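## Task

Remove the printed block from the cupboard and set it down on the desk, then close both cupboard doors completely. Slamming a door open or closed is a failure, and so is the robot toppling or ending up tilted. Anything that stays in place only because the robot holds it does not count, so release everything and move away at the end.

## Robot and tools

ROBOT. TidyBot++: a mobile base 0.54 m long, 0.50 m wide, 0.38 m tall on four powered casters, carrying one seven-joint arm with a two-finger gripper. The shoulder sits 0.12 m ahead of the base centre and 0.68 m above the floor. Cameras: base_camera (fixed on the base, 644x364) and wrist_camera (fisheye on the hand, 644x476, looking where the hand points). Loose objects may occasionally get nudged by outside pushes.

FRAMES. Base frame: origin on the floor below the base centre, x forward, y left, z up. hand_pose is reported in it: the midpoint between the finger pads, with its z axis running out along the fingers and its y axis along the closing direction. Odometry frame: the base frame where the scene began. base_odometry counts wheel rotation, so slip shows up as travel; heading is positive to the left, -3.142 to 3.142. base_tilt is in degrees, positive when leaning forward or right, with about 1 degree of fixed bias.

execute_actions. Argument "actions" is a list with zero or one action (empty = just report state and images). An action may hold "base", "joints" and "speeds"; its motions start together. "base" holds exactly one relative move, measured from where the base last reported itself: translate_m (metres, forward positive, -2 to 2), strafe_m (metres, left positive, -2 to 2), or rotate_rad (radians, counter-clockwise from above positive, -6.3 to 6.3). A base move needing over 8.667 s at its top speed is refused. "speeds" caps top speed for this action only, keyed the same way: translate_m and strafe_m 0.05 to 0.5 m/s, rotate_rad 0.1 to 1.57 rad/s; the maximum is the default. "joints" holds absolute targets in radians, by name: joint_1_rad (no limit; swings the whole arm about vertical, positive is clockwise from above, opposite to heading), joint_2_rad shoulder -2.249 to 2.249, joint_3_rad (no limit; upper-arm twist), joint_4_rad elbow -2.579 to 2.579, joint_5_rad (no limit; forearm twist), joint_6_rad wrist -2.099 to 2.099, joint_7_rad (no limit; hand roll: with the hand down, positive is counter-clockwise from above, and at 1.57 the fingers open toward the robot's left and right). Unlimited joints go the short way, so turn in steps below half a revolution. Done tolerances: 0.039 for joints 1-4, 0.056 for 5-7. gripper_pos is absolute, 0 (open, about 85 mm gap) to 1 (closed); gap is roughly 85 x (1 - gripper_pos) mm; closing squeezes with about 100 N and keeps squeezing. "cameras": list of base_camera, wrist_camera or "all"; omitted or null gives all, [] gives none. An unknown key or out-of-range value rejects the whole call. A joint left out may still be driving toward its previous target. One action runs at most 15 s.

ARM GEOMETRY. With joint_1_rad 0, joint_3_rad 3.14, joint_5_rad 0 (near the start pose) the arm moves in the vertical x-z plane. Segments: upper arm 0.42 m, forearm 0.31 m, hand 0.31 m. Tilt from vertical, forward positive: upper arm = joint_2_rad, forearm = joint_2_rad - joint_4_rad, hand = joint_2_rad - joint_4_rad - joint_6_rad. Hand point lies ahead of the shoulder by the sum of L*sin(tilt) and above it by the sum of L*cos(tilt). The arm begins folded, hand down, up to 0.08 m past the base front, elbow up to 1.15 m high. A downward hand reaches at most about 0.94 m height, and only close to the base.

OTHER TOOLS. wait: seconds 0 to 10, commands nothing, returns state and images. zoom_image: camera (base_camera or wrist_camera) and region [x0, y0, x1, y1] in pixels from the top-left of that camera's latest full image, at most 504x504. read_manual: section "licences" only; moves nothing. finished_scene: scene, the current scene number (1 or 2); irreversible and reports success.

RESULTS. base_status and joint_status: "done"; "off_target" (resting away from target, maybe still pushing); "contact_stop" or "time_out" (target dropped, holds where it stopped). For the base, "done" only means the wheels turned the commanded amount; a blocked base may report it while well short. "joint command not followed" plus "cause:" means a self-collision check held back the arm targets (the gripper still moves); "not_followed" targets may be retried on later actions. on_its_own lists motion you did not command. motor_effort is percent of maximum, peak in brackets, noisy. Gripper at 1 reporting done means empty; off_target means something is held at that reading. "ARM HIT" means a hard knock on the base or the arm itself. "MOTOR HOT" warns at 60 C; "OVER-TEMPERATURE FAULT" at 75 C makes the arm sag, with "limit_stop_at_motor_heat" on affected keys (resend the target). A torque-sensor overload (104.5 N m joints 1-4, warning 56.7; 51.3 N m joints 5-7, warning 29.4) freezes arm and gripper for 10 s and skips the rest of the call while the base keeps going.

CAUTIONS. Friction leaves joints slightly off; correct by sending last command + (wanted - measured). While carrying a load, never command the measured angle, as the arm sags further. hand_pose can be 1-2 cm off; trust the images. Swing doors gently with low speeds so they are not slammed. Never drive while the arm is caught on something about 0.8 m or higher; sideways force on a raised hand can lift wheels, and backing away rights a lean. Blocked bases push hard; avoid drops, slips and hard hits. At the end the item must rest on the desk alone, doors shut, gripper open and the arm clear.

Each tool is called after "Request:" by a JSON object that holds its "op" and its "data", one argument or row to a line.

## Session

Request:
{"op": "execute_actions", "data": {
  "actions": []
}}

Scene clock: 0.00 s.
base_odometry: x=+0.000 y=+0.000 heading=+0.000 (m, m, rad; odometry frame)
base_tilt: forward=-0.3 right=+0.4 (deg)
base_status: not commanded
joint_positions: joint_1_rad=-0.017 joint_2_rad=-0.335 joint_3_rad=+3.112 joint_4_rad=-2.542 joint_5_rad=+0.025 joint_6_rad=-0.909 joint_7_rad=+1.593 gripper_pos=+0.000
joint_status: not commanded
motor_effort: joint_1_rad=+0 joint_2_rad=-1 joint_3_rad=+1 joint_4_rad=+16 joint_5_rad=+0 joint_6_rad=+0 joint_7_rad=+1 (%)
hand_pose: x=+0.2413 y=-0.0003 z=+0.5812 quat_wxyz=(+0.015, +0.999, +0.041, +0.013) (m; base frame)
pictures: base_camera, wrist_camera
Images, in order (width x height): base_camera 644x364, wrist_camera 644x476.

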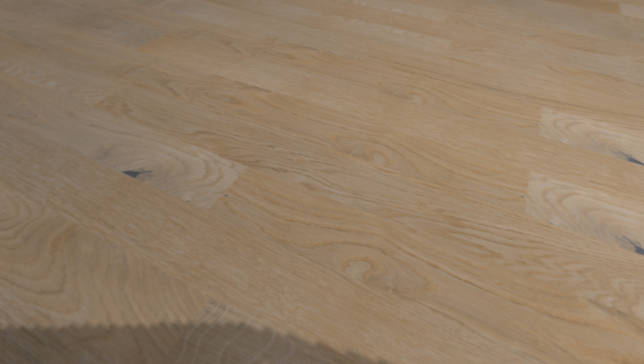

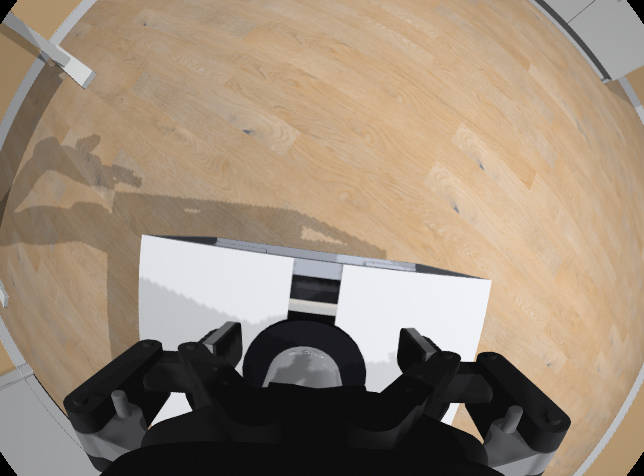

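Cupboard is front-right, desk left.

Request:
{"op": "execute_actions", "data": {
  "actions": [
    {"base":{"rotate_rad":-0.55},"joints":{"joint_1_rad":0,"joint_2_rad":0.88,"joint_3_rad":3.14,"joint_4_rad":-1.89,"joint_5_rad":-0.02,"joint_6_rad":1.25,"joint_7_rad":1.51}}
  ]
}}

Scene clock: 2.87 s.
base_odometry: x=+0.000 y=+0.000 heading=-0.549 (m, m, rad; odometry frame)
base_tilt: forward=-0.3 right=+0.4 (deg)
base_status: done
joint_positions: joint_1_rad=-0.017 joint_2_rad=+0.877 joint_3_rad=+3.123 joint_4_rad=-1.914 joint_5_rad=+0.025 joint_6_rad=+1.210 joint_7_rad=+1.533 gripper_pos=+0.000
joint_status: all done
motor_effort: joint_1_rad=+0(2) joint_2_rad=-39(40) joint_3_rad=-1(1) joint_4_rad=+13(17) joint_5_rad=+0(1) joint_6_rad=+8(8) joint_7_rad=+1(1) (%)
hand_pose: x=+0.8609 y=+0.0306 z=+0.6526 quat_wxyz=(-0.034, +0.711, +0.003, +0.703) (m; base frame)
pictures: base_camera, wrist_camera
Images, in order (width x height): base_camera 644x364, wrist_camera 644x476.

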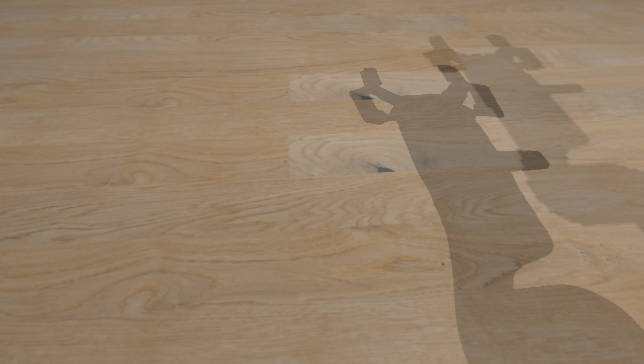

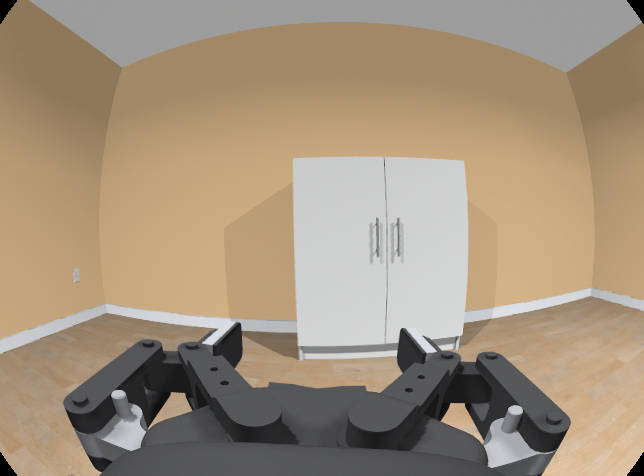

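Request:
{"op": "execute_actions", "data": {
  "actions": [
    {"base":{"rotate_rad":0.04},"joints":{"joint_1_rad":0.02,"joint_3_rad":3.16,"joint_5_rad":-0.04}}
  ],
  "cameras": []
}}

Request:
{"op": "execute_actions", "data": {
  "actions": [
    {"base":{"strafe_m":-0.38}}
  ],
  "cameras": []
}}

Request:
{"op": "execute_actions", "data": {
  "actions": [
    {"base":{"translate_m":0.98}}
  ]
}}

Scene clock: 3.67 s.
base_odometry: x=+0.000 y=+0.000 heading=-0.510 (m, m, rad; odometry frame)
base_tilt: forward=-0.3 right=+0.4 (deg)
base_status: done
joint_positions: joint_1_rad=+0.001 joint_2_rad=+0.877 joint_3_rad=+3.147 joint_4_rad=-1.914 joint_5_rad=+0.004 joint_6_rad=+1.210 joint_7_rad=+1.533 gripper_pos=+0.000
joint_status: all done
motor_effort: joint_1_rad=+0(2) joint_2_rad=-39(39) joint_3_rad=-1(1) joint_4_rad=+12(12) joint_5_rad=+0(0) joint_6_rad=+8(8) joint_7_rad=+1(1) (%)
hand_pose: x=+0.8618 y=-0.0011 z=+0.6522 quat_wxyz=(-0.011, +0.711, -0.012, +0.703) (m; base frame)
pictures: none
No camera images: the call's "cameras" was empty. Leave "cameras" out to get every camera's image.

Scene clock: 5.77 s.
base_odometry: x=-0.186 y=-0.332 heading=-0.511 (m, m, rad; odometry frame)
base_tilt: forward=-0.3 right=+0.4 (deg)
base_status: done
joint_positions: joint_1_rad=+0.016 joint_2_rad=+0.877 joint_3_rad=+3.154 joint_4_rad=-1.914 joint_5_rad=+0.001 joint_6_rad=+1.210 joint_7_rad=+1.533 gripper_pos=+0.000
joint_status: not commanded
motor_effort: joint_1_rad=+0(5) joint_2_rad=-39(40) joint_3_rad=-1(2) joint_4_rad=+12(13) joint_5_rad=+0(1) joint_6_rad=+8(8) joint_7_rad=+1(1) (%)
hand_pose: x=+0.8617 y=-0.0168 z=+0.6523 quat_wxyz=(-0.001, +0.710, -0.018, +0.704) (m; base frame)
pictures: none
No camera images: the call's "cameras" was empty. Leave "cameras" out to get every camera's image.

Scene clock: 9.07 s.
base_odometry: x=+0.669 y=-0.811 heading=-0.511 (m, m, rad; odometry frame)
base_tilt: forward=-0.3 right=+0.4 (deg)
base_status: done
joint_positions: joint_1_rad=+0.016 joint_2_rad=+0.877 joint_3_rad=+3.154 joint_4_rad=-1.907 joint_5_rad=+0.001 joint_6_rad=+1.211 joint_7_rad=+1.533 gripper_pos=+0.000
joint_status: not commanded
motor_effort: joint_1_rad=+0(2) joint_2_rad=-39(41) joint_3_rad=+0(1) joint_4_rad=+12(15) joint_5_rad=+0(1) joint_6_rad=+8(9) joint_7_rad=+1(1) (%)
hand_pose: x=+0.8638 y=-0.0168 z=+0.6555 quat_wxyz=(-0.001, +0.708, -0.018, +0.706) (m; base frame)
pictures: base_camera, wrist_camera
Images, in order (width x height): base_camera 644x364, wrist_camera 644x476.

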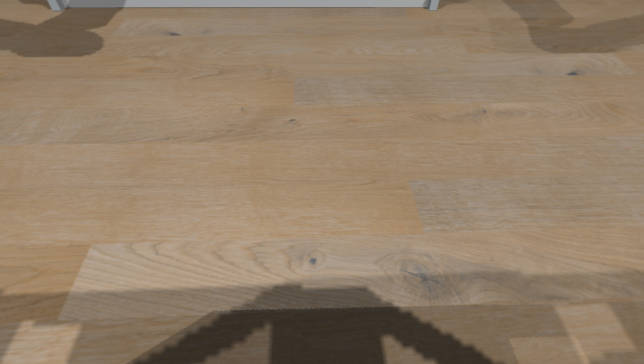

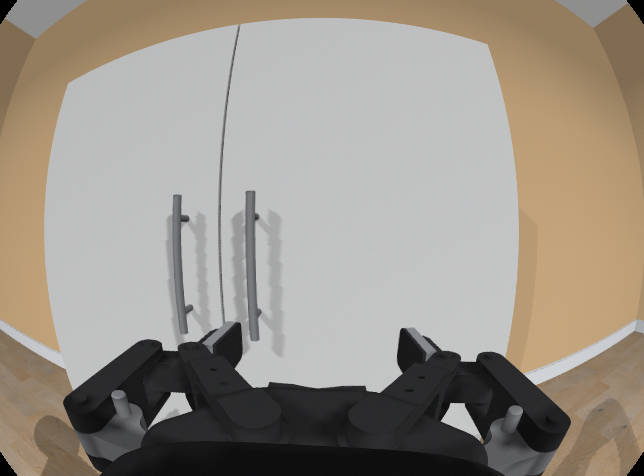

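Request:
{"op": "execute_actions", "data": {
  "actions": [
    {"base":{"strafe_m":0.09},"joints":{"gripper_pos":0.15}}
  ],
  "cameras": []
}}

Request:
{"op": "execute_actions", "data": {
  "actions": [
    {"base":{"translate_m":0.17},"speeds":{"translate_m":0.2}}
  ]
}}

Scene clock: 10.37 s.
base_odometry: x=+0.713 y=-0.733 heading=-0.511 (m, m, rad; odometry frame)
base_tilt: forward=-0.3 right=+0.4 (deg)
base_status: done
joint_positions: joint_1_rad=+0.012 joint_2_rad=+0.877 joint_3_rad=+3.154 joint_4_rad=-1.907 joint_5_rad=+0.000 joint_6_rad=+1.211 joint_7_rad=+1.533 gripper_pos=+0.150
joint_status: all done
motor_effort: joint_1_rad=+0(6) joint_2_rad=-39(40) joint_3_rad=+0(2) joint_4_rad=+13(13) joint_5_rad=+0(1) joint_6_rad=+8(8) joint_7_rad=+1(1) (%)
hand_pose: x=+0.8639 y=-0.0134 z=+0.6555 quat_wxyz=(-0.003, +0.708, -0.017, +0.706) (m; base frame)
pictures: none
No camera images: the call's "cameras" was empty. Leave "cameras" out to get every camera's image.

Scene clock: 11.97 s.
base_odometry: x=+0.862 y=-0.816 heading=-0.511 (m, m, rad; odometry frame)
base_tilt: forward=-0.3 right=+0.4 (deg)
base_status: done
joint_positions: joint_1_rad=+0.012 joint_2_rad=+0.877 joint_3_rad=+3.154 joint_4_rad=-1.905 joint_5_rad=+0.000 joint_6_rad=+1.211 joint_7_rad=+1.533 gripper_pos=+0.150
joint_status: not commanded
motor_effort: joint_1_rad=+0(1) joint_2_rad=-39(41) joint_3_rad=+0(1) joint_4_rad=+12(15) joint_5_rad=+0(1) joint_6_rad=+8(9) joint_7_rad=+1(1) (%)
hand_pose: x=+0.8643 y=-0.0134 z=+0.6564 quat_wxyz=(-0.003, +0.707, -0.017, +0.707) (m; base frame)
pictures: base_camera, wrist_camera
Images, in order (width x height): base_camera 644x364, wrist_camera 644x476.

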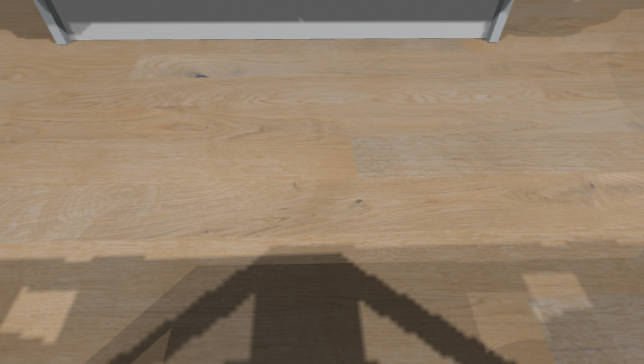

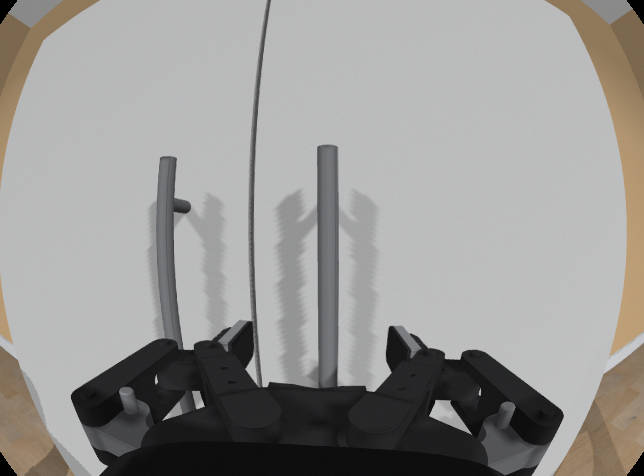

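Request:
{"op": "execute_actions", "data": {
  "actions": [
    {"base":{"translate_m":0.028},"speeds":{"translate_m":0.06}}
  ],
  "cameras": []
}}

Request:
{"op": "execute_actions", "data": {
  "actions": [
    {"joints":{"gripper_pos":1}}
  ],
  "cameras": []
}}

Request:
{"op": "execute_actions", "data": {
  "actions": [
    {"base":{"translate_m":-0.08},"speeds":{"translate_m":0.05}}
  ]
}}

Scene clock: 13.03 s.
base_odometry: x=+0.886 y=-0.829 heading=-0.510 (m, m, rad; odometry frame)
base_tilt: forward=-0.3 right=+0.4 (deg)
base_status: done
joint_positions: joint_1_rad=+0.012 joint_2_rad=+0.877 joint_3_rad=+3.154 joint_4_rad=-1.905 joint_5_rad=+0.000 joint_6_rad=+1.211 joint_7_rad=+1.533 gripper_pos=+0.150
joint_status: not commanded
motor_effort: joint_1_rad=+0(3) joint_2_rad=-39(41) joint_3_rad=+0(1) joint_4_rad=+12(13) joint_5_rad=+0(1) joint_6_rad=+8(9) joint_7_rad=+1(1) (%)
hand_pose: x=+0.8644 y=-0.0134 z=+0.6565 quat_wxyz=(-0.003, +0.707, -0.017, +0.707) (m; base frame)
pictures: none
No camera images: the call's "cameras" was empty. Leave "cameras" out to get every camera's image.

Scene clock: 14.07 s.
base_odometry: x=+0.886 y=-0.829 heading=-0.510 (m, m, rad; odometry frame)
base_tilt: forward=-0.3 right=+0.4 (deg)
base_status: not commanded
joint_positions: joint_1_rad=+0.014 joint_2_rad=+0.877 joint_3_rad=+3.157 joint_4_rad=-1.905 joint_5_rad=-0.007 joint_6_rad=+1.212 joint_7_rad=+1.533 gripper_pos=+0.898
joint_status: gripper_pos off_target (ended at +0.898, target +1.000)
motor_effort: joint_1_rad=+1(7) joint_2_rad=-39(40) joint_3_rad=-1(5) joint_4_rad=+15(18) joint_5_rad=-1(5) joint_6_rad=+8(9) joint_7_rad=-1(1) (%)
hand_pose: x=+0.8643 y=-0.0185 z=+0.6565 quat_wxyz=(+0.001, +0.707, -0.021, +0.707) (m; base frame)
pictures: none
No camera images: the call's "cameras" was empty. Leave "cameras" out to get every camera's image.

Scene clock: 16.10 s.
base_odometry: x=+0.816 y=-0.790 heading=-0.511 (m, m, rad; odometry frame)
base_tilt: forward=-0.3 right=+0.4 (deg)
base_status: done
joint_positions: joint_1_rad=+0.023 joint_2_rad=+0.884 joint_3_rad=+3.166 joint_4_rad=-1.894 joint_5_rad=-0.008 joint_6_rad=+1.213 joint_7_rad=+1.533 gripper_pos=+0.899
joint_status: not commanded
motor_effort: joint_1_rad=-4(5) joint_2_rad=-41(45) joint_3_rad=-3(4) joint_4_rad=+12(15) joint_5_rad=+1(2) joint_6_rad=+9(12) joint_7_rad=+0(1) (%)
hand_pose: x=+0.8670 y=-0.0302 z=+0.6568 quat_wxyz=(+0.009, +0.704, -0.024, +0.709) (m; base frame)
pictures: base_camera, wrist_camera
Images, in order (width x height): base_camera 644x364, wrist_camera 644x476.

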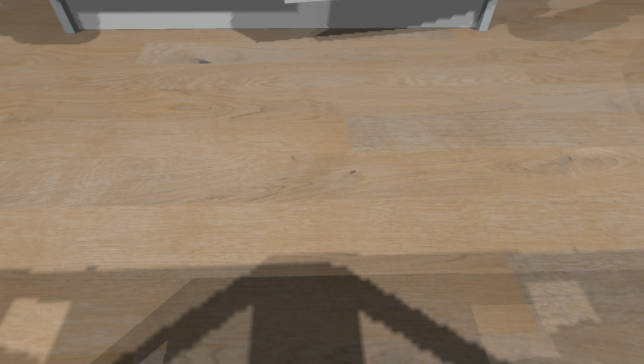

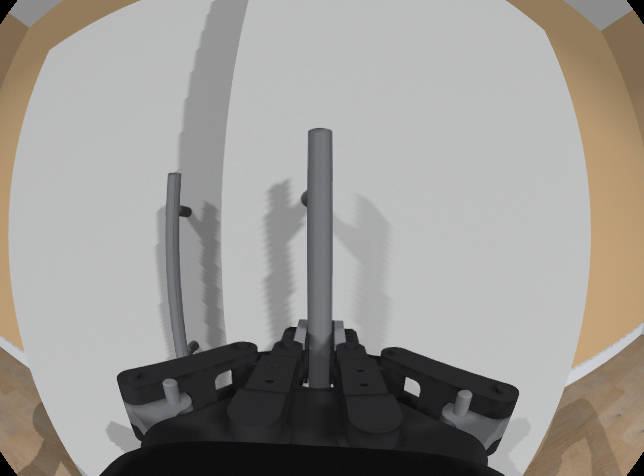

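Request:
{"op": "execute_actions", "data": {
  "actions": [
    {"base":{"strafe_m":-0.045},"speeds":{"strafe_m":0.07}}
  ],
  "cameras": []
}}

Request:
{"op": "execute_actions", "data": {
  "actions": [
    {"base":{"translate_m":-0.08},"speeds":{"translate_m":0.07}}
  ],
  "cameras": []
}}

Request:
{"op": "execute_actions", "data": {
  "actions": [
    {"base":{"strafe_m":-0.055},"speeds":{"strafe_m":0.07}}
  ],
  "cameras": []
}}

Request:
{"op": "execute_actions", "data": {
  "actions": [
    {"base":{"translate_m":-0.07},"speeds":{"translate_m":0.07}}
  ],
  "cameras": []
}}

Request:
{"op": "execute_actions", "data": {
  "actions": [
    {"base":{"strafe_m":-0.055},"speeds":{"strafe_m":0.07}}
  ],
  "cameras": []
}}

Request:
{"op": "execute_actions", "data": {
  "actions": [
    {"base":{"translate_m":-0.05},"speeds":{"translate_m":0.07}}
  ],
  "cameras": []
}}

Request:
{"op": "execute_actions", "data": {
  "actions": [
    {"base":{"strafe_m":-0.05},"speeds":{"strafe_m":0.07}}
  ],
  "cameras": []
}}

Request:
{"op": "execute_actions", "data": {
  "actions": [
    {"base":{"translate_m":-0.028},"speeds":{"translate_m":0.06}}
  ],
  "cameras": ["wrist_camera"]
}}

Scene clock: 17.47 s.
base_odometry: x=+0.794 y=-0.830 heading=-0.510 (m, m, rad; odometry frame)
base_tilt: forward=-0.3 right=+0.4 (deg)
base_status: done
joint_positions: joint_1_rad=-0.012 joint_2_rad=+0.884 joint_3_rad=+3.147 joint_4_rad=-1.894 joint_5_rad=-0.008 joint_6_rad=+1.213 joint_7_rad=+1.533 gripper_pos=+0.899
joint_status: not commanded
motor_effort: joint_1_rad=+9(11) joint_2_rad=-42(42) joint_3_rad=+3(5) joint_4_rad=+16(16) joint_5_rad=-5(7) joint_6_rad=+10(10) joint_7_rad=-2(2) (%)
hand_pose: x=+0.8675 y=+0.0054 z=+0.6567 quat_wxyz=(-0.013, +0.705, -0.012, +0.709) (m; base frame)
pictures: none
No camera images: the call's "cameras" was empty. Leave "cameras" out to get every camera's image.

Scene clock: 19.10 s.
base_odometry: x=+0.724 y=-0.791 heading=-0.511 (m, m, rad; odometry frame)
base_tilt: forward=-0.3 right=+0.4 (deg)
base_status: done
joint_positions: joint_1_rad=+0.025 joint_2_rad=+0.884 joint_3_rad=+3.167 joint_4_rad=-1.894 joint_5_rad=-0.008 joint_6_rad=+1.213 joint_7_rad=+1.533 gripper_pos=+0.900
joint_status: not commanded
motor_effort: joint_1_rad=-3(8) joint_2_rad=-40(43) joint_3_rad=-2(4) joint_4_rad=+12(16) joint_5_rad=+1(5) joint_6_rad=+8(11) joint_7_rad=-1(2) (%)
hand_pose: x=+0.8670 y=-0.0319 z=+0.6565 quat_wxyz=(+0.010, +0.704, -0.024, +0.709) (m; base frame)
pictures: none
No camera images: the call's "cameras" was empty. Leave "cameras" out to get every camera's image.

Scene clock: 20.37 s.
base_odometry: x=+0.697 y=-0.839 heading=-0.511 (m, m, rad; odometry frame)
base_tilt: forward=-0.3 right=+0.4 (deg)
base_status: done
joint_positions: joint_1_rad=-0.027 joint_2_rad=+0.884 joint_3_rad=+3.139 joint_4_rad=-1.894 joint_5_rad=-0.008 joint_6_rad=+1.213 joint_7_rad=+1.533 gripper_pos=+0.900
joint_status: not commanded
motor_effort: joint_1_rad=+11(14) joint_2_rad=-41(42) joint_3_rad=+4(6) joint_4_rad=+16(18) joint_5_rad=-6(8) joint_6_rad=+9(10) joint_7_rad=-2(3) (%)
hand_pose: x=+0.8672 y=+0.0206 z=+0.6566 quat_wxyz=(-0.023, +0.705, -0.007, +0.709) (m; base frame)
pictures: none
No camera images: the call's "cameras" was empty. Leave "cameras" out to get every camera's image.

Scene clock: 21.87 s.
base_odometry: x=+0.636 y=-0.804 heading=-0.511 (m, m, rad; odometry frame)
base_tilt: forward=-0.3 right=+0.4 (deg)
base_status: done
joint_positions: joint_1_rad=+0.024 joint_2_rad=+0.884 joint_3_rad=+3.166 joint_4_rad=-1.894 joint_5_rad=-0.008 joint_6_rad=+1.214 joint_7_rad=+1.533 gripper_pos=+0.901
joint_status: not commanded
motor_effort: joint_1_rad=-1(11) joint_2_rad=-41(42) joint_3_rad=-2(5) joint_4_rad=+12(15) joint_5_rad=+0(6) joint_6_rad=+9(10) joint_7_rad=-1(2) (%)
hand_pose: x=+0.8671 y=-0.0310 z=+0.6566 quat_wxyz=(+0.009, +0.704, -0.024, +0.709) (m; base frame)
pictures: none
No camera images: the call's "cameras" was empty. Leave "cameras" out to get every camera's image.

Scene clock: 23.13 s.
base_odometry: x=+0.609 y=-0.852 heading=-0.511 (m, m, rad; odometry frame)
base_tilt: forward=-0.3 right=+0.4 (deg)
base_status: done
joint_positions: joint_1_rad=-0.027 joint_2_rad=+0.884 joint_3_rad=+3.139 joint_4_rad=-1.894 joint_5_rad=-0.008 joint_6_rad=+1.214 joint_7_rad=+1.533 gripper_pos=+0.901
joint_status: not commanded
motor_effort: joint_1_rad=+12(14) joint_2_rad=-39(41) joint_3_rad=+5(6) joint_4_rad=+16(17) joint_5_rad=-7(8) joint_6_rad=+8(9) joint_7_rad=-3(2) (%)
hand_pose: x=+0.8670 y=+0.0205 z=+0.6564 quat_wxyz=(-0.023, +0.705, -0.008, +0.709) (m; base frame)
pictures: none
No camera images: the call's "cameras" was empty. Leave "cameras" out to get every camera's image.

Scene clock: 24.33 s.
base_odometry: x=+0.565 y=-0.828 heading=-0.511 (m, m, rad; odometry frame)
base_tilt: forward=-0.3 right=+0.4 (deg)
base_status: done
joint_positions: joint_1_rad=+0.024 joint_2_rad=+0.885 joint_3_rad=+3.167 joint_4_rad=-1.894 joint_5_rad=-0.008 joint_6_rad=+1.214 joint_7_rad=+1.533 gripper_pos=+0.902
joint_status: not commanded
motor_effort: joint_1_rad=-2(11) joint_2_rad=-41(42) joint_3_rad=-2(5) joint_4_rad=+12(14) joint_5_rad=+0(6) joint_6_rad=+9(10) joint_7_rad=-1(3) (%)
hand_pose: x=+0.8671 y=-0.0316 z=+0.6566 quat_wxyz=(+0.010, +0.704, -0.024, +0.709) (m; base frame)
pictures: none
No camera images: the call's "cameras" was empty. Leave "cameras" out to get every camera's image.

Scene clock: 25.53 s.
base_odometry: x=+0.541 y=-0.872 heading=-0.511 (m, m, rad; odometry frame)
base_tilt: forward=-0.3 right=+0.4 (deg)
base_status: done
joint_positions: joint_1_rad=-0.021 joint_2_rad=+0.884 joint_3_rad=+3.142 joint_4_rad=-1.895 joint_5_rad=-0.008 joint_6_rad=+1.214 joint_7_rad=+1.533 gripper_pos=+0.902
joint_status: not commanded
motor_effort: joint_1_rad=+11(13) joint_2_rad=-38(41) joint_3_rad=+4(6) joint_4_rad=+17(18) joint_5_rad=-6(8) joint_6_rad=+7(9) joint_7_rad=-2(2) (%)
hand_pose: x=+0.8669 y=+0.0147 z=+0.6564 quat_wxyz=(-0.019, +0.705, -0.010, +0.709) (m; base frame)
pictures: none
No camera images: the call's "cameras" was empty. Leave "cameras" out to get every camera's image.

Scene clock: 26.50 s.
base_odometry: x=+0.516 y=-0.858 heading=-0.511 (m, m, rad; odometry frame)
base_tilt: forward=-0.3 right=+0.4 (deg)
base_status: done
joint_positions: joint_1_rad=+0.016 joint_2_rad=+0.885 joint_3_rad=+3.163 joint_4_rad=-1.895 joint_5_rad=-0.008 joint_6_rad=+1.216 joint_7_rad=+1.533 gripper_pos=+0.902
joint_status: not commanded
motor_effort: joint_1_rad=+1(10) joint_2_rad=-40(43) joint_3_rad=-1(4) joint_4_rad=+13(17) joint_5_rad=-1(6) joint_6_rad=+9(10) joint_7_rad=-1(2) (%)
hand_pose: x=+0.8670 y=-0.0238 z=+0.6565 quat_wxyz=(+0.005, +0.704, -0.022, +0.710) (m; base frame)
pictures: wrist_camera
Images, in order (width x height): wrist_camera 644x476.

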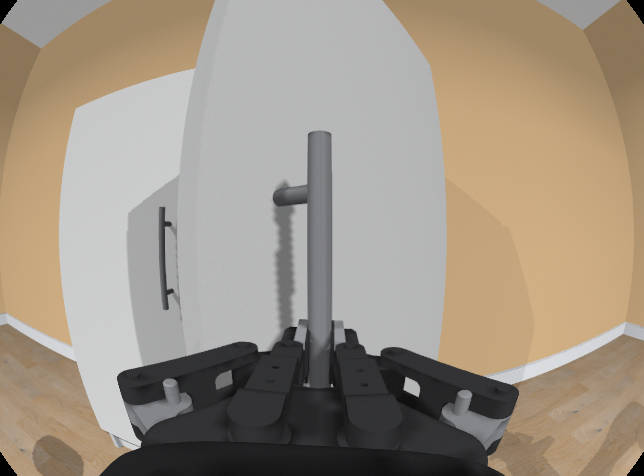

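Request:
{"op": "execute_actions", "data": {
  "actions": [
    {"joints":{"gripper_pos":0.72}}
  ],
  "cameras": []
}}

Request:
{"op": "execute_actions", "data": {
  "actions": [
    {"base":{"translate_m":-0.13},"speeds":{"translate_m":0.15}}
  ],
  "cameras": []
}}

Request:
{"op": "execute_actions", "data": {
  "actions": [
    {"base":{"strafe_m":0.7},"joints":{"joint_1_rad":0.8,"joint_7_rad":3.09,"gripper_pos":1}}
  ],
  "cameras": ["wrist_camera"]
}}

Request:
{"op": "execute_actions", "data": {
  "actions": [
    {"base":{"translate_m":0.41},"speeds":{"translate_m":0.3}}
  ]
}}

Scene clock: 27.30 s.
base_odometry: x=+0.516 y=-0.858 heading=-0.511 (m, m, rad; odometry frame)
base_tilt: forward=-0.3 right=+0.4 (deg)
base_status: not commanded
joint_positions: joint_1_rad=+0.016 joint_2_rad=+0.885 joint_3_rad=+3.163 joint_4_rad=-1.895 joint_5_rad=-0.008 joint_6_rad=+1.216 joint_7_rad=+1.533 gripper_pos=+0.720
joint_status: all done
motor_effort: joint_1_rad=+0(2) joint_2_rad=-40(41) joint_3_rad=+0(1) joint_4_rad=+12(12) joint_5_rad=+0(1) joint_6_rad=+8(9) joint_7_rad=+1(1) (%)
hand_pose: x=+0.8670 y=-0.0238 z=+0.6566 quat_wxyz=(+0.005, +0.704, -0.022, +0.710) (m; base frame)
pictures: none
No camera images: the call's "cameras" was empty. Leave "cameras" out to get every camera's image.

Scene clock: 28.83 s.
base_odometry: x=+0.402 y=-0.795 heading=-0.511 (m, m, rad; odometry frame)
base_tilt: forward=-0.3 right=+0.4 (deg)
base_status: done
joint_positions: joint_1_rad=+0.016 joint_2_rad=+0.885 joint_3_rad=+3.163 joint_4_rad=-1.895 joint_5_rad=-0.008 joint_6_rad=+1.216 joint_7_rad=+1.533 gripper_pos=+0.720
joint_status: not commanded
motor_effort: joint_1_rad=+0(2) joint_2_rad=-40(42) joint_3_rad=+0(1) joint_4_rad=+12(13) joint_5_rad=+0(0) joint_6_rad=+8(9) joint_7_rad=+1(1) (%)
hand_pose: x=+0.8670 y=-0.0238 z=+0.6566 quat_wxyz=(+0.005, +0.704, -0.022, +0.710) (m; base frame)
pictures: none
No camera images: the call's "cameras" was empty. Leave "cameras" out to get every camera's image.

Scene clock: 31.60 s.
base_odometry: x=+0.744 y=-0.184 heading=-0.511 (m, m, rad; odometry frame)
base_tilt: forward=-0.3 right=+0.4 (deg)
base_status: done
joint_positions: joint_1_rad=+0.780 joint_2_rad=+0.885 joint_3_rad=+3.163 joint_4_rad=-1.895 joint_5_rad=-0.008 joint_6_rad=+1.216 joint_7_rad=+3.073 gripper_pos=+0.999
joint_status: all done
motor_effort: joint_1_rad=+0(3) joint_2_rad=-40(41) joint_3_rad=-1(2) joint_4_rad=+12(13) joint_5_rad=+0(0) joint_6_rad=+8(8) joint_7_rad=+1(1) (%)
hand_pose: x=+0.6429 y=-0.5344 z=+0.6566 quat_wxyz=(+0.650, +0.660, +0.246, +0.285) (m; base frame)
pictures: wrist_camera
Images, in order (width x height): wrist_camera 644x476.

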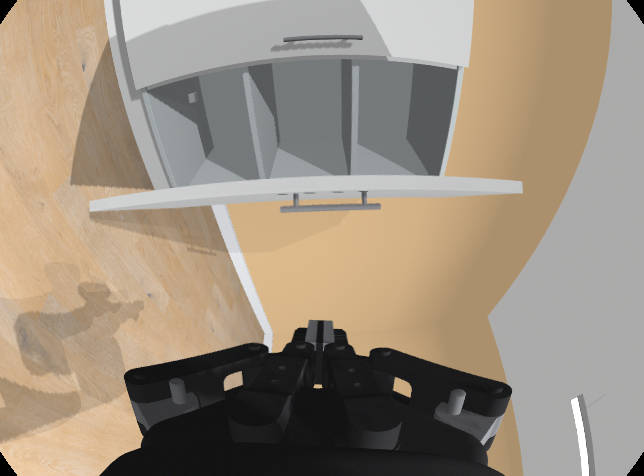

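Scene clock: 33.93 s.
base_odometry: x=+1.102 y=-0.384 heading=-0.510 (m, m, rad; odometry frame)
base_tilt: forward=-0.3 right=+0.4 (deg)
base_status: done
joint_positions: joint_1_rad=+0.786 joint_2_rad=+0.885 joint_3_rad=+3.163 joint_4_rad=-1.895 joint_5_rad=-0.008 joint_6_rad=+1.216 joint_7_rad=+3.073 gripper_pos=+0.999
joint_status: not commanded
motor_effort: joint_1_rad=-1(3) joint_2_rad=-39(41) joint_3_rad=-1(2) joint_4_rad=+13(14) joint_5_rad=+0(0) joint_6_rad=+8(8) joint_7_rad=+1(1) (%)
hand_pose: x=+0.6398 y=-0.5374 z=+0.6567 quat_wxyz=(+0.651, +0.661, +0.244, +0.283) (m; base frame)
pictures: base_camera, wrist_camera
Images, in order (width x height): base_camera 644x364, wrist_camera 644x476.

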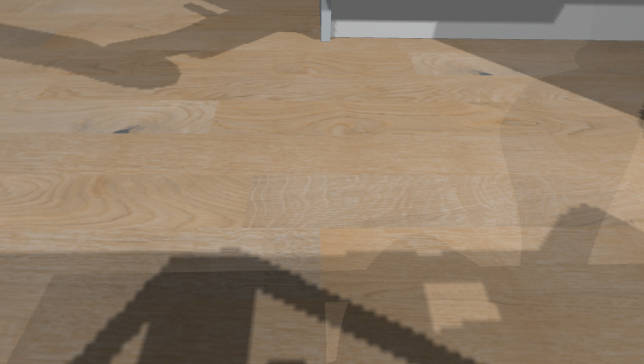

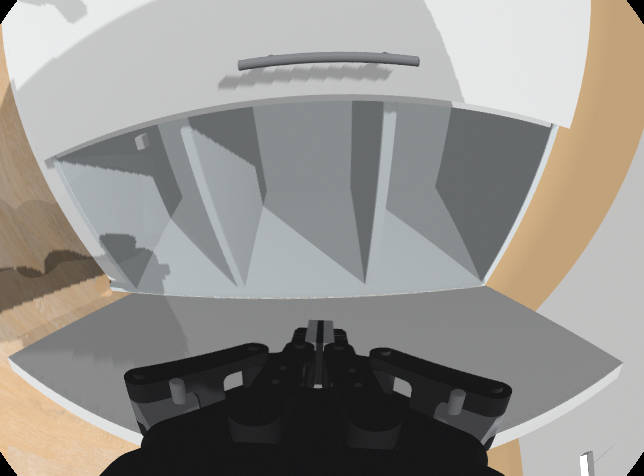

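Request:
{"op": "execute_actions", "data": {
  "actions": [
    {"base":{"strafe_m":-0.46},"speeds":{"strafe_m":0.065}}
  ]
}}

Scene clock: 41.53 s.
base_odometry: x=+0.878 y=-0.786 heading=-0.510 (m, m, rad; odometry frame)
base_tilt: forward=-0.3 right=+0.5 (deg)
base_status: done
joint_positions: joint_1_rad=+0.787 joint_2_rad=+0.884 joint_3_rad=+3.163 joint_4_rad=-1.895 joint_5_rad=-0.008 joint_6_rad=+1.216 joint_7_rad=+3.073 gripper_pos=+0.999
joint_status: not commanded
motor_effort: joint_1_rad=+1(4) joint_2_rad=-39(41) joint_3_rad=+0(1) joint_4_rad=+13(13) joint_5_rad=+0(2) joint_6_rad=+8(9) joint_7_rad=+1(1) (%)
hand_pose: x=+0.6390 y=-0.5382 z=+0.6567 quat_wxyz=(+0.651, +0.661, +0.244, +0.282) (m; base frame)
pictures: base_camera, wrist_camera
Images, in order (width x height): base_camera 644x364, wrist_camera 644x476.

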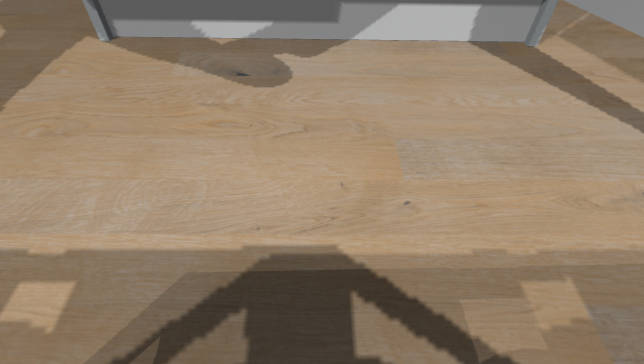

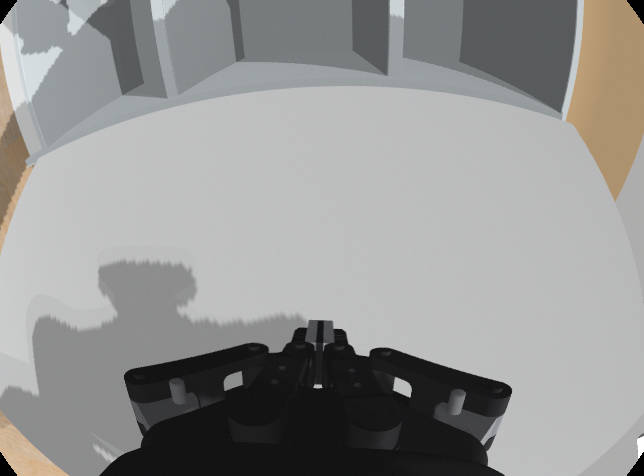

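Request:
{"op": "execute_actions", "data": {
  "actions": [
    {"joints":{"joint_1_rad":0.6},"base":{"translate_m":-0.3}}
  ],
  "cameras": []
}}

Request:
{"op": "execute_actions", "data": {
  "actions": [
    {"joints":{"joint_1_rad":-0.01,"joint_3_rad":3.13,"joint_7_rad":1.52,"gripper_pos":0},"base":{"rotate_rad":-0.015}}
  ],
  "cameras": []
}}

Request:
{"op": "execute_actions", "data": {
  "actions": [
    {"joints":{"joint_2_rad":1.81,"joint_4_rad":-0.93,"joint_5_rad":0,"joint_6_rad":0.79},"base":{"strafe_m":-0.23}}
  ]
}}

Scene clock: 43.70 s.
base_odometry: x=+0.616 y=-0.639 heading=-0.510 (m, m, rad; odometry frame)
base_tilt: forward=-0.3 right=+0.4 (deg)
base_status: done
joint_positions: joint_1_rad=+0.604 joint_2_rad=+0.884 joint_3_rad=+3.159 joint_4_rad=-1.895 joint_5_rad=-0.008 joint_6_rad=+1.216 joint_7_rad=+3.073 gripper_pos=+0.999
joint_status: all done
motor_effort: joint_1_rad=+0(5) joint_2_rad=-39(41) joint_3_rad=+0(2) joint_4_rad=+13(14) joint_5_rad=+0(1) joint_6_rad=+8(8) joint_7_rad=+1(1) (%)
hand_pose: x=+0.7291 y=-0.4333 z=+0.6568 quat_wxyz=(+0.622, +0.636, +0.303, +0.342) (m; base frame)
pictures: none
No camera images: the call's "cameras" was empty. Leave "cameras" out to get every camera's image.

Scene clock: 45.77 s.
base_odometry: x=+0.616 y=-0.639 heading=-0.525 (m, m, rad; odometry frame)
base_tilt: forward=-0.3 right=+0.4 (deg)
base_status: done
joint_positions: joint_1_rad=-0.002 joint_2_rad=+0.884 joint_3_rad=+3.138 joint_4_rad=-1.895 joint_5_rad=-0.008 joint_6_rad=+1.216 joint_7_rad=+1.536 gripper_pos=+0.000
joint_status: all done
motor_effort: joint_1_rad=+0(5) joint_2_rad=-39(40) joint_3_rad=-1(3) joint_4_rad=+13(13) joint_5_rad=+0(1) joint_6_rad=+8(8) joint_7_rad=+1(1) (%)
hand_pose: x=+0.8672 y=+0.0018 z=+0.6569 quat_wxyz=(-0.013, +0.704, -0.016, +0.710) (m; base frame)
pictures: none
No camera images: the call's "cameras" was empty. Leave "cameras" out to get every camera's image.

Scene clock: 48.03 s.
base_odometry: x=+0.500 y=-0.838 heading=-0.525 (m, m, rad; odometry frame)
base_tilt: forward=-0.3 right=+0.4 (deg)
base_status: done
joint_positions: joint_1_rad=+0.000 joint_2_rad=+1.807 joint_3_rad=+3.137 joint_4_rad=-0.954 joint_5_rad=-0.008 joint_6_rad=+0.829 joint_7_rad=+1.536 gripper_pos=+0.000
joint_status: all done
motor_effort: joint_1_rad=+0(5) joint_2_rad=-47(50) joint_3_rad=+0(3) joint_4_rad=+13(13) joint_5_rad=+0(1) joint_6_rad=+7(9) joint_7_rad=+1(1) (%)
hand_pose: x=+0.9360 y=+0.0010 z=+0.1814 quat_wxyz=(-0.011, +0.822, -0.020, +0.569) (m; base frame)
pictures: base_camera, wrist_camera
Images, in order (width x height): base_camera 644x364, wrist_camera 644x476.

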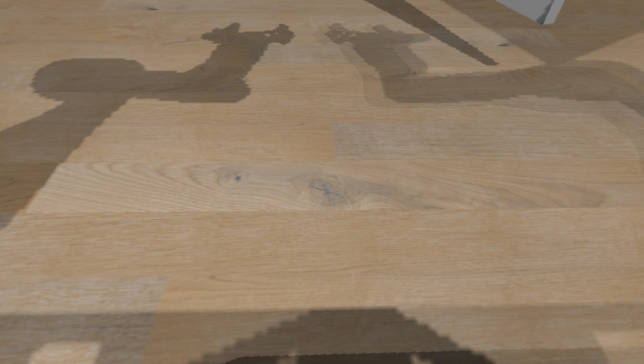

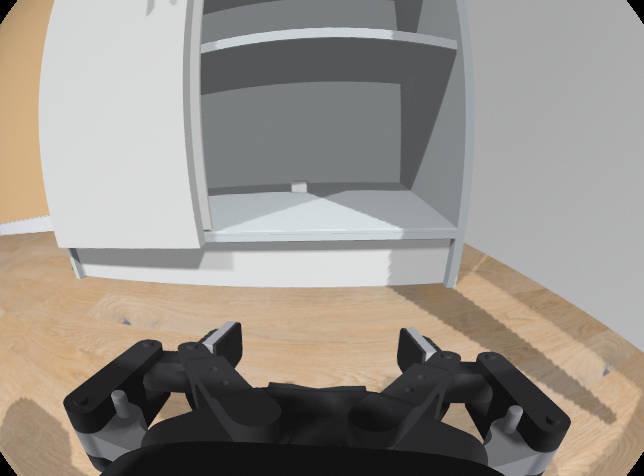

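Request:
{"op": "execute_actions", "data": {
  "actions": [
    {"base":{"strafe_m":0.045}}
  ],
  "cameras": []
}}

Request:
{"op": "execute_actions", "data": {
  "actions": [
    {"base":{"translate_m":0.3},"speeds":{"translate_m":0.25}}
  ]
}}

Scene clock: 49.10 s.
base_odometry: x=+0.523 y=-0.799 heading=-0.525 (m, m, rad; odometry frame)
base_tilt: forward=-0.3 right=+0.4 (deg)
base_status: done
joint_positions: joint_1_rad=-0.013 joint_2_rad=+1.807 joint_3_rad=+3.137 joint_4_rad=-0.953 joint_5_rad=-0.008 joint_6_rad=+0.829 joint_7_rad=+1.536 gripper_pos=+0.000
joint_status: not commanded
motor_effort: joint_1_rad=+0(7) joint_2_rad=-46(48) joint_3_rad=+0(2) joint_4_rad=+12(13) joint_5_rad=+0(1) joint_6_rad=+8(8) joint_7_rad=+1(1) (%)
hand_pose: x=+0.9361 y=+0.0112 z=+0.1816 quat_wxyz=(-0.014, +0.822, -0.015, +0.569) (m; base frame)
pictures: none
No camera images: the call's "cameras" was empty. Leave "cameras" out to get every camera's image.

Scene clock: 51.13 s.
base_odometry: x=+0.783 y=-0.950 heading=-0.526 (m, m, rad; odometry frame)
base_tilt: forward=-0.3 right=+0.4 (deg)
base_status: done
joint_positions: joint_1_rad=-0.013 joint_2_rad=+1.809 joint_3_rad=+3.137 joint_4_rad=-0.947 joint_5_rad=-0.008 joint_6_rad=+0.829 joint_7_rad=+1.536 gripper_pos=+0.000
joint_status: not commanded
motor_effort: joint_1_rad=+0(2) joint_2_rad=-46(49) joint_3_rad=-1(1) joint_4_rad=+12(14) joint_5_rad=+0(0) joint_6_rad=+8(8) joint_7_rad=+1(1) (%)
hand_pose: x=+0.9379 y=+0.0113 z=+0.1829 quat_wxyz=(-0.014, +0.821, -0.015, +0.571) (m; base frame)
pictures: base_camera, wrist_camera
Images, in order (width x height): base_camera 644x364, wrist_camera 644x476.

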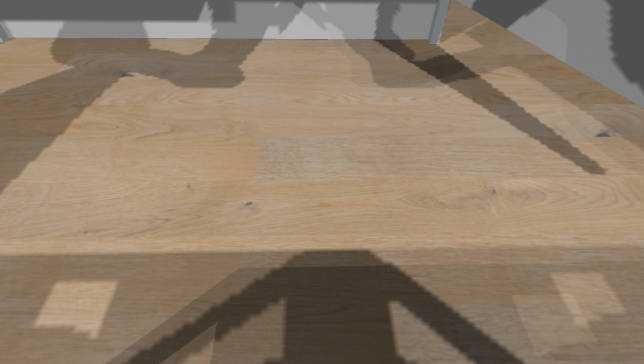

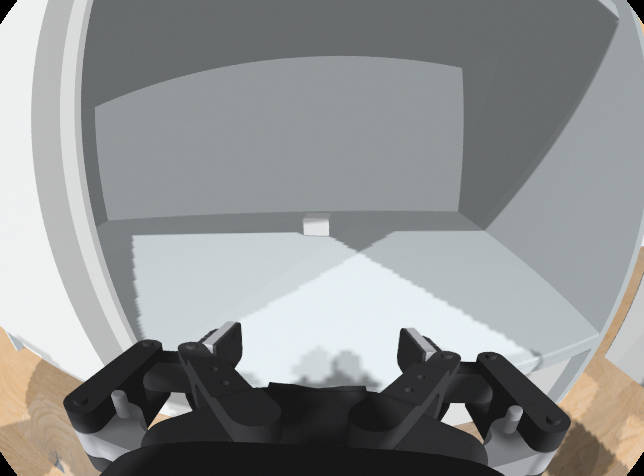

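Request:
{"op": "execute_actions", "data": {
  "actions": [
    {"base":{"translate_m":0.19},"speeds":{"translate_m":0.15}}
  ]
}}

Scene clock: 53.17 s.
base_odometry: x=+0.947 y=-1.046 heading=-0.526 (m, m, rad; odometry frame)
base_tilt: forward=-0.3 right=+0.4 (deg)
base_status: done
joint_positions: joint_1_rad=-0.013 joint_2_rad=+1.809 joint_3_rad=+3.137 joint_4_rad=-0.945 joint_5_rad=-0.008 joint_6_rad=+0.829 joint_7_rad=+1.536 gripper_pos=+0.000
joint_status: not commanded
motor_effort: joint_1_rad=+0(4) joint_2_rad=-46(48) joint_3_rad=-1(2) joint_4_rad=+12(14) joint_5_rad=+0(1) joint_6_rad=+8(8) joint_7_rad=+1(1) (%)
hand_pose: x=+0.9382 y=+0.0113 z=+0.1830 quat_wxyz=(-0.014, +0.821, -0.015, +0.571) (m; base frame)
pictures: base_camera, wrist_camera
Images, in order (width x height): base_camera 644x364, wrist_camera 644x476.

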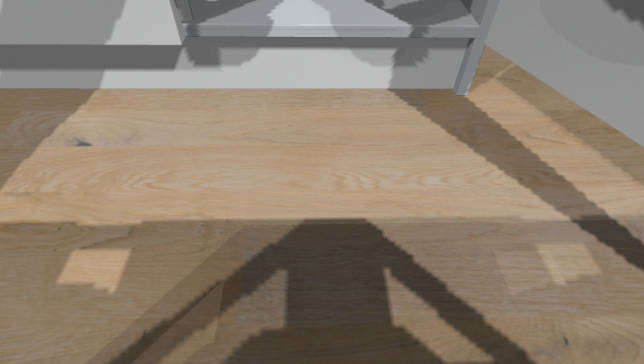

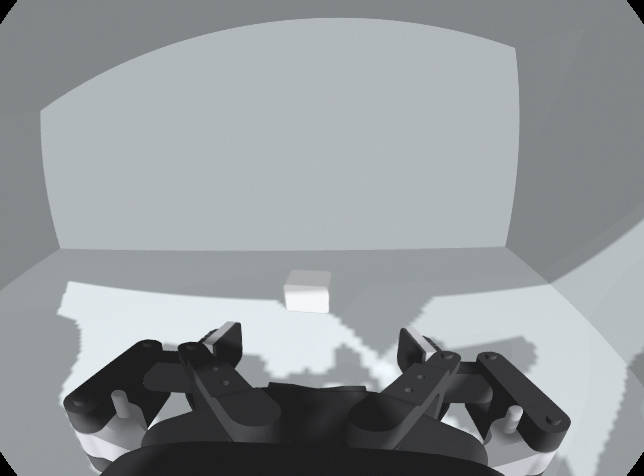

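Request:
{"op": "execute_actions", "data": {
  "actions": [
    {"base":{"translate_m":0.09},"speeds":{"translate_m":0.08},"joints":{"joint_2_rad":1.83,"joint_1_rad":-0.035}}
  ],
  "cameras": ["wrist_camera"]
}}

Scene clock: 54.87 s.
base_odometry: x=+1.025 y=-1.091 heading=-0.526 (m, m, rad; odometry frame)
base_tilt: forward=-0.3 right=+0.4 (deg)
base_status: done
joint_positions: joint_1_rad=-0.020 joint_2_rad=+1.824 joint_3_rad=+3.137 joint_4_rad=-0.945 joint_5_rad=-0.008 joint_6_rad=+0.829 joint_7_rad=+1.536 gripper_pos=+0.000
joint_status: all done
motor_effort: joint_1_rad=+0(3) joint_2_rad=-46(48) joint_3_rad=-1(1) joint_4_rad=+12(14) joint_5_rad=+0(1) joint_6_rad=+7(8) joint_7_rad=+1(1) (%)
hand_pose: x=+0.9308 y=+0.0167 z=+0.1711 quat_wxyz=(-0.016, +0.825, -0.012, +0.565) (m; base frame)
pictures: wrist_camera
Images, in order (width x height): wrist_camera 644x476.

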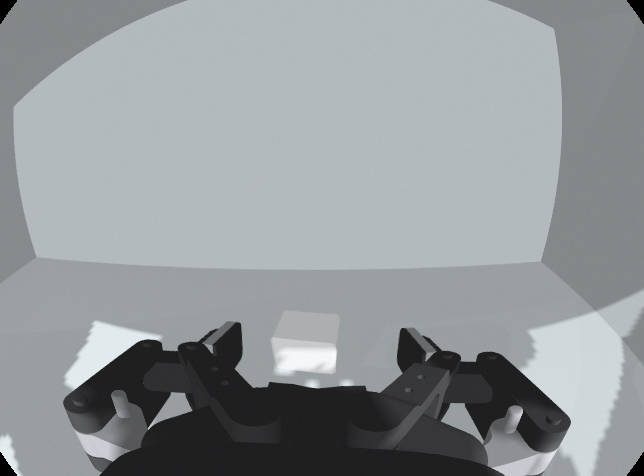

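Request:
{"op": "execute_actions", "data": {
  "actions": [
    {"base":{"translate_m":0.018},"speeds":{"translate_m":0.06},"joints":{"joint_2_rad":1.847}}
  ],
  "cameras": ["wrist_camera"]
}}

Request:
{"op": "execute_actions", "data": {
  "actions": [
    {"joints":{"gripper_pos":1}}
  ],
  "cameras": ["wrist_camera"]
}}

Request:
{"op": "execute_actions", "data": {
  "actions": [
    {"joints":{"joint_2_rad":1.815}}
  ],
  "cameras": ["wrist_camera"]
}}

Scene clock: 55.97 s.
base_odometry: x=+1.041 y=-1.100 heading=-0.526 (m, m, rad; odometry frame)
base_tilt: forward=-0.3 right=+0.4 (deg)
base_status: done
joint_positions: joint_1_rad=-0.020 joint_2_rad=+1.839 joint_3_rad=+3.137 joint_4_rad=-0.945 joint_5_rad=-0.008 joint_6_rad=+0.829 joint_7_rad=+1.536 gripper_pos=+0.000
joint_status: all done
motor_effort: joint_1_rad=+0(3) joint_2_rad=-45(47) joint_3_rad=+0(2) joint_4_rad=+11(13) joint_5_rad=+0(0) joint_6_rad=+7(8) joint_7_rad=+1(1) (%)
hand_pose: x=+0.9234 y=+0.0166 z=+0.1595 quat_wxyz=(-0.016, +0.829, -0.012, +0.559) (m; base frame)
pictures: wrist_camera
Images, in order (width x height): wrist_camera 644x476.

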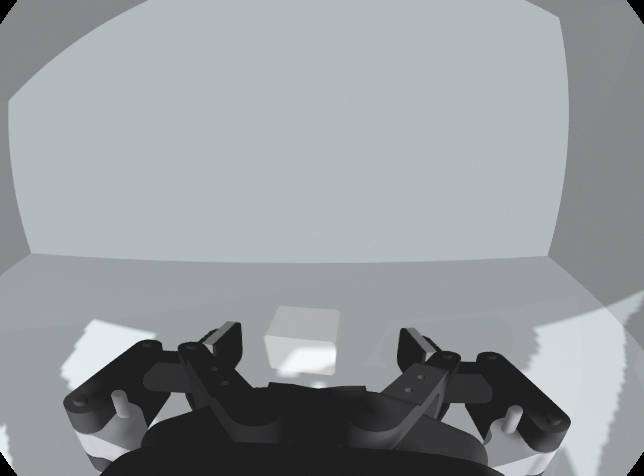

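Scene clock: 57.07 s.
base_odometry: x=+1.041 y=-1.100 heading=-0.526 (m, m, rad; odometry frame)
base_tilt: forward=-0.3 right=+0.4 (deg)
base_status: not commanded
joint_positions: joint_1_rad=-0.020 joint_2_rad=+1.838 joint_3_rad=+3.137 joint_4_rad=-0.944 joint_5_rad=-0.008 joint_6_rad=+0.829 joint_7_rad=+1.536 gripper_pos=+0.643
joint_status: gripper_pos off_target (ended at +0.643, target +1.000)
motor_effort: joint_1_rad=+0(0) joint_2_rad=-45(46) joint_3_rad=-1(1) joint_4_rad=+11(13) joint_5_rad=+0(0) joint_6_rad=+7(8) joint_7_rad=+1(1) (%)
hand_pose: x=+0.9237 y=+0.0166 z=+0.1599 quat_wxyz=(-0.016, +0.829, -0.012, +0.559) (m; base frame)
pictures: wrist_camera
Images, in order (width x height): wrist_camera 644x476.

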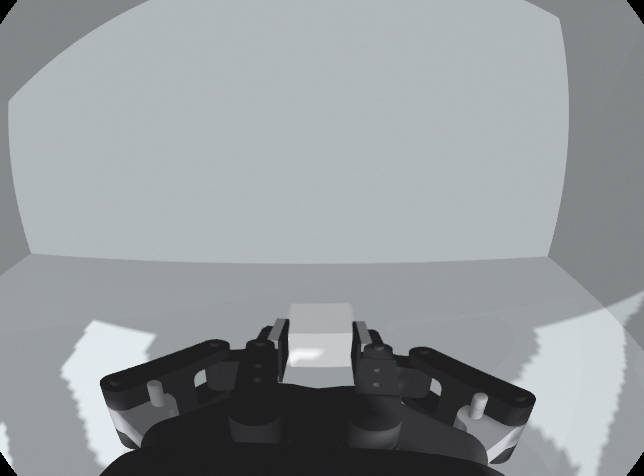

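Scene clock: 57.80 s.
base_odometry: x=+1.041 y=-1.100 heading=-0.526 (m, m, rad; odometry frame)
base_tilt: forward=-0.3 right=+0.4 (deg)
base_status: not commanded
joint_positions: joint_1_rad=-0.020 joint_2_rad=+1.824 joint_3_rad=+3.137 joint_4_rad=-0.944 joint_5_rad=-0.008 joint_6_rad=+0.829 joint_7_rad=+1.536 gripper_pos=+0.643
joint_status: all done
motor_effort: joint_1_rad=+0(1) joint_2_rad=-46(47) joint_3_rad=+0(1) joint_4_rad=+12(13) joint_5_rad=+0(0) joint_6_rad=+8(8) joint_7_rad=+0(1) (%)
hand_pose: x=+0.9312 y=+0.0168 z=+0.1717 quat_wxyz=(-0.016, +0.825, -0.012, +0.565) (m; base frame)
pictures: wrist_camera
Images, in order (width x height): wrist_camera 644x476.

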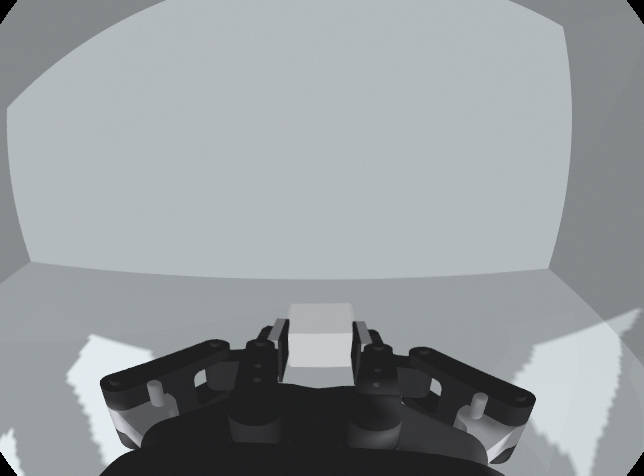

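Request:
{"op": "execute_actions", "data": {
  "actions": [
    {"base":{"translate_m":-1.3}}
  ],
  "cameras": []
}}

Request:
{"op": "execute_actions", "data": {
  "actions": [
    {"base":{"rotate_rad":1.571},"joints":{"joint_1_rad":0,"joint_2_rad":0.42,"joint_4_rad":-1.54,"joint_6_rad":0.09}}
  ],
  "cameras": []
}}

Request:
{"op": "execute_actions", "data": {
  "actions": [
    {"base":{"translate_m":0.5}}
  ]
}}

Scene clock: 61.97 s.
base_odometry: x=-0.084 y=-0.448 heading=-0.526 (m, m, rad; odometry frame)
base_tilt: forward=-0.3 right=+0.4 (deg)
base_status: done
joint_positions: joint_1_rad=-0.021 joint_2_rad=+1.816 joint_3_rad=+3.137 joint_4_rad=-0.943 joint_5_rad=-0.008 joint_6_rad=+0.829 joint_7_rad=+1.536 gripper_pos=+0.643
joint_status: not commanded
motor_effort: joint_1_rad=+0(4) joint_2_rad=-47(48) joint_3_rad=-1(2) joint_4_rad=+12(13) joint_5_rad=+0(1) joint_6_rad=+8(8) joint_7_rad=+1(1) (%)
hand_pose: x=+0.9355 y=+0.0184 z=+0.1783 quat_wxyz=(-0.017, +0.822, -0.011, +0.569) (m; base frame)
pictures: none
No camera images: the call's "cameras" was empty. Leave "cameras" out to get every camera's image.

Scene clock: 64.67 s.
base_odometry: x=-0.083 y=-0.448 heading=+1.045 (m, m, rad; odometry frame)
base_tilt: forward=-0.3 right=+0.4 (deg)
base_status: done
joint_positions: joint_1_rad=-0.018 joint_2_rad=+0.422 joint_3_rad=+3.120 joint_4_rad=-1.517 joint_5_rad=-0.008 joint_6_rad=+0.132 joint_7_rad=+1.536 gripper_pos=+0.643
joint_status: all done
motor_effort: joint_1_rad=+0(13) joint_2_rad=-35(51) joint_3_rad=+0(4) joint_4_rad=+23(22) joint_5_rad=+0(1) joint_6_rad=+8(9) joint_7_rad=+1(1) (%)
hand_pose: x=+0.8864 y=+0.0284 z=+0.8800 quat_wxyz=(-0.028, +0.785, -0.005, +0.618) (m; base frame)
pictures: none
No camera images: the call's "cameras" was empty. Leave "cameras" out to get every camera's image.

Scene clock: 67.03 s.
base_odometry: x=+0.167 y=-0.015 heading=+1.045 (m, m, rad; odometry frame)
base_tilt: forward=-0.3 right=+0.4 (deg)
base_status: done
joint_positions: joint_1_rad=-0.018 joint_2_rad=+0.425 joint_3_rad=+3.120 joint_4_rad=-1.521 joint_5_rad=-0.008 joint_6_rad=+0.129 joint_7_rad=+1.536 gripper_pos=+0.643
joint_status: not commanded
motor_effort: joint_1_rad=+0(1) joint_2_rad=-36(39) joint_3_rad=+0(1) joint_4_rad=+23(24) joint_5_rad=+0(0) joint_6_rad=+8(9) joint_7_rad=+1(1) (%)
hand_pose: x=+0.8861 y=+0.0284 z=+0.8736 quat_wxyz=(-0.028, +0.789, -0.005, +0.614) (m; base frame)
pictures: base_camera, wrist_camera
Images, in order (width x height): base_camera 644x364, wrist_camera 644x476.

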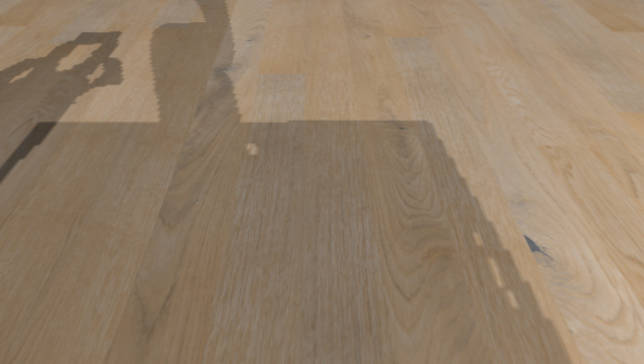

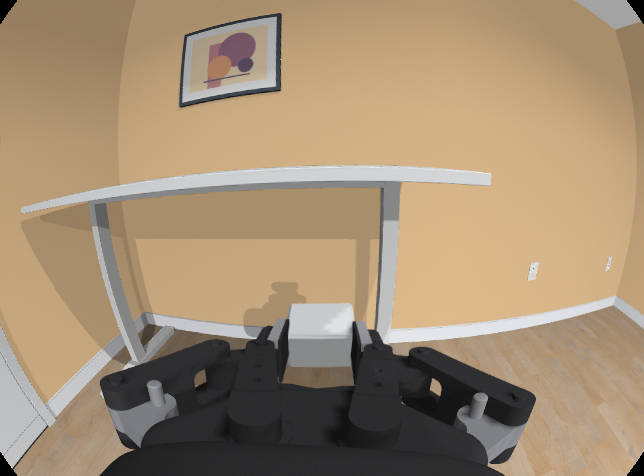

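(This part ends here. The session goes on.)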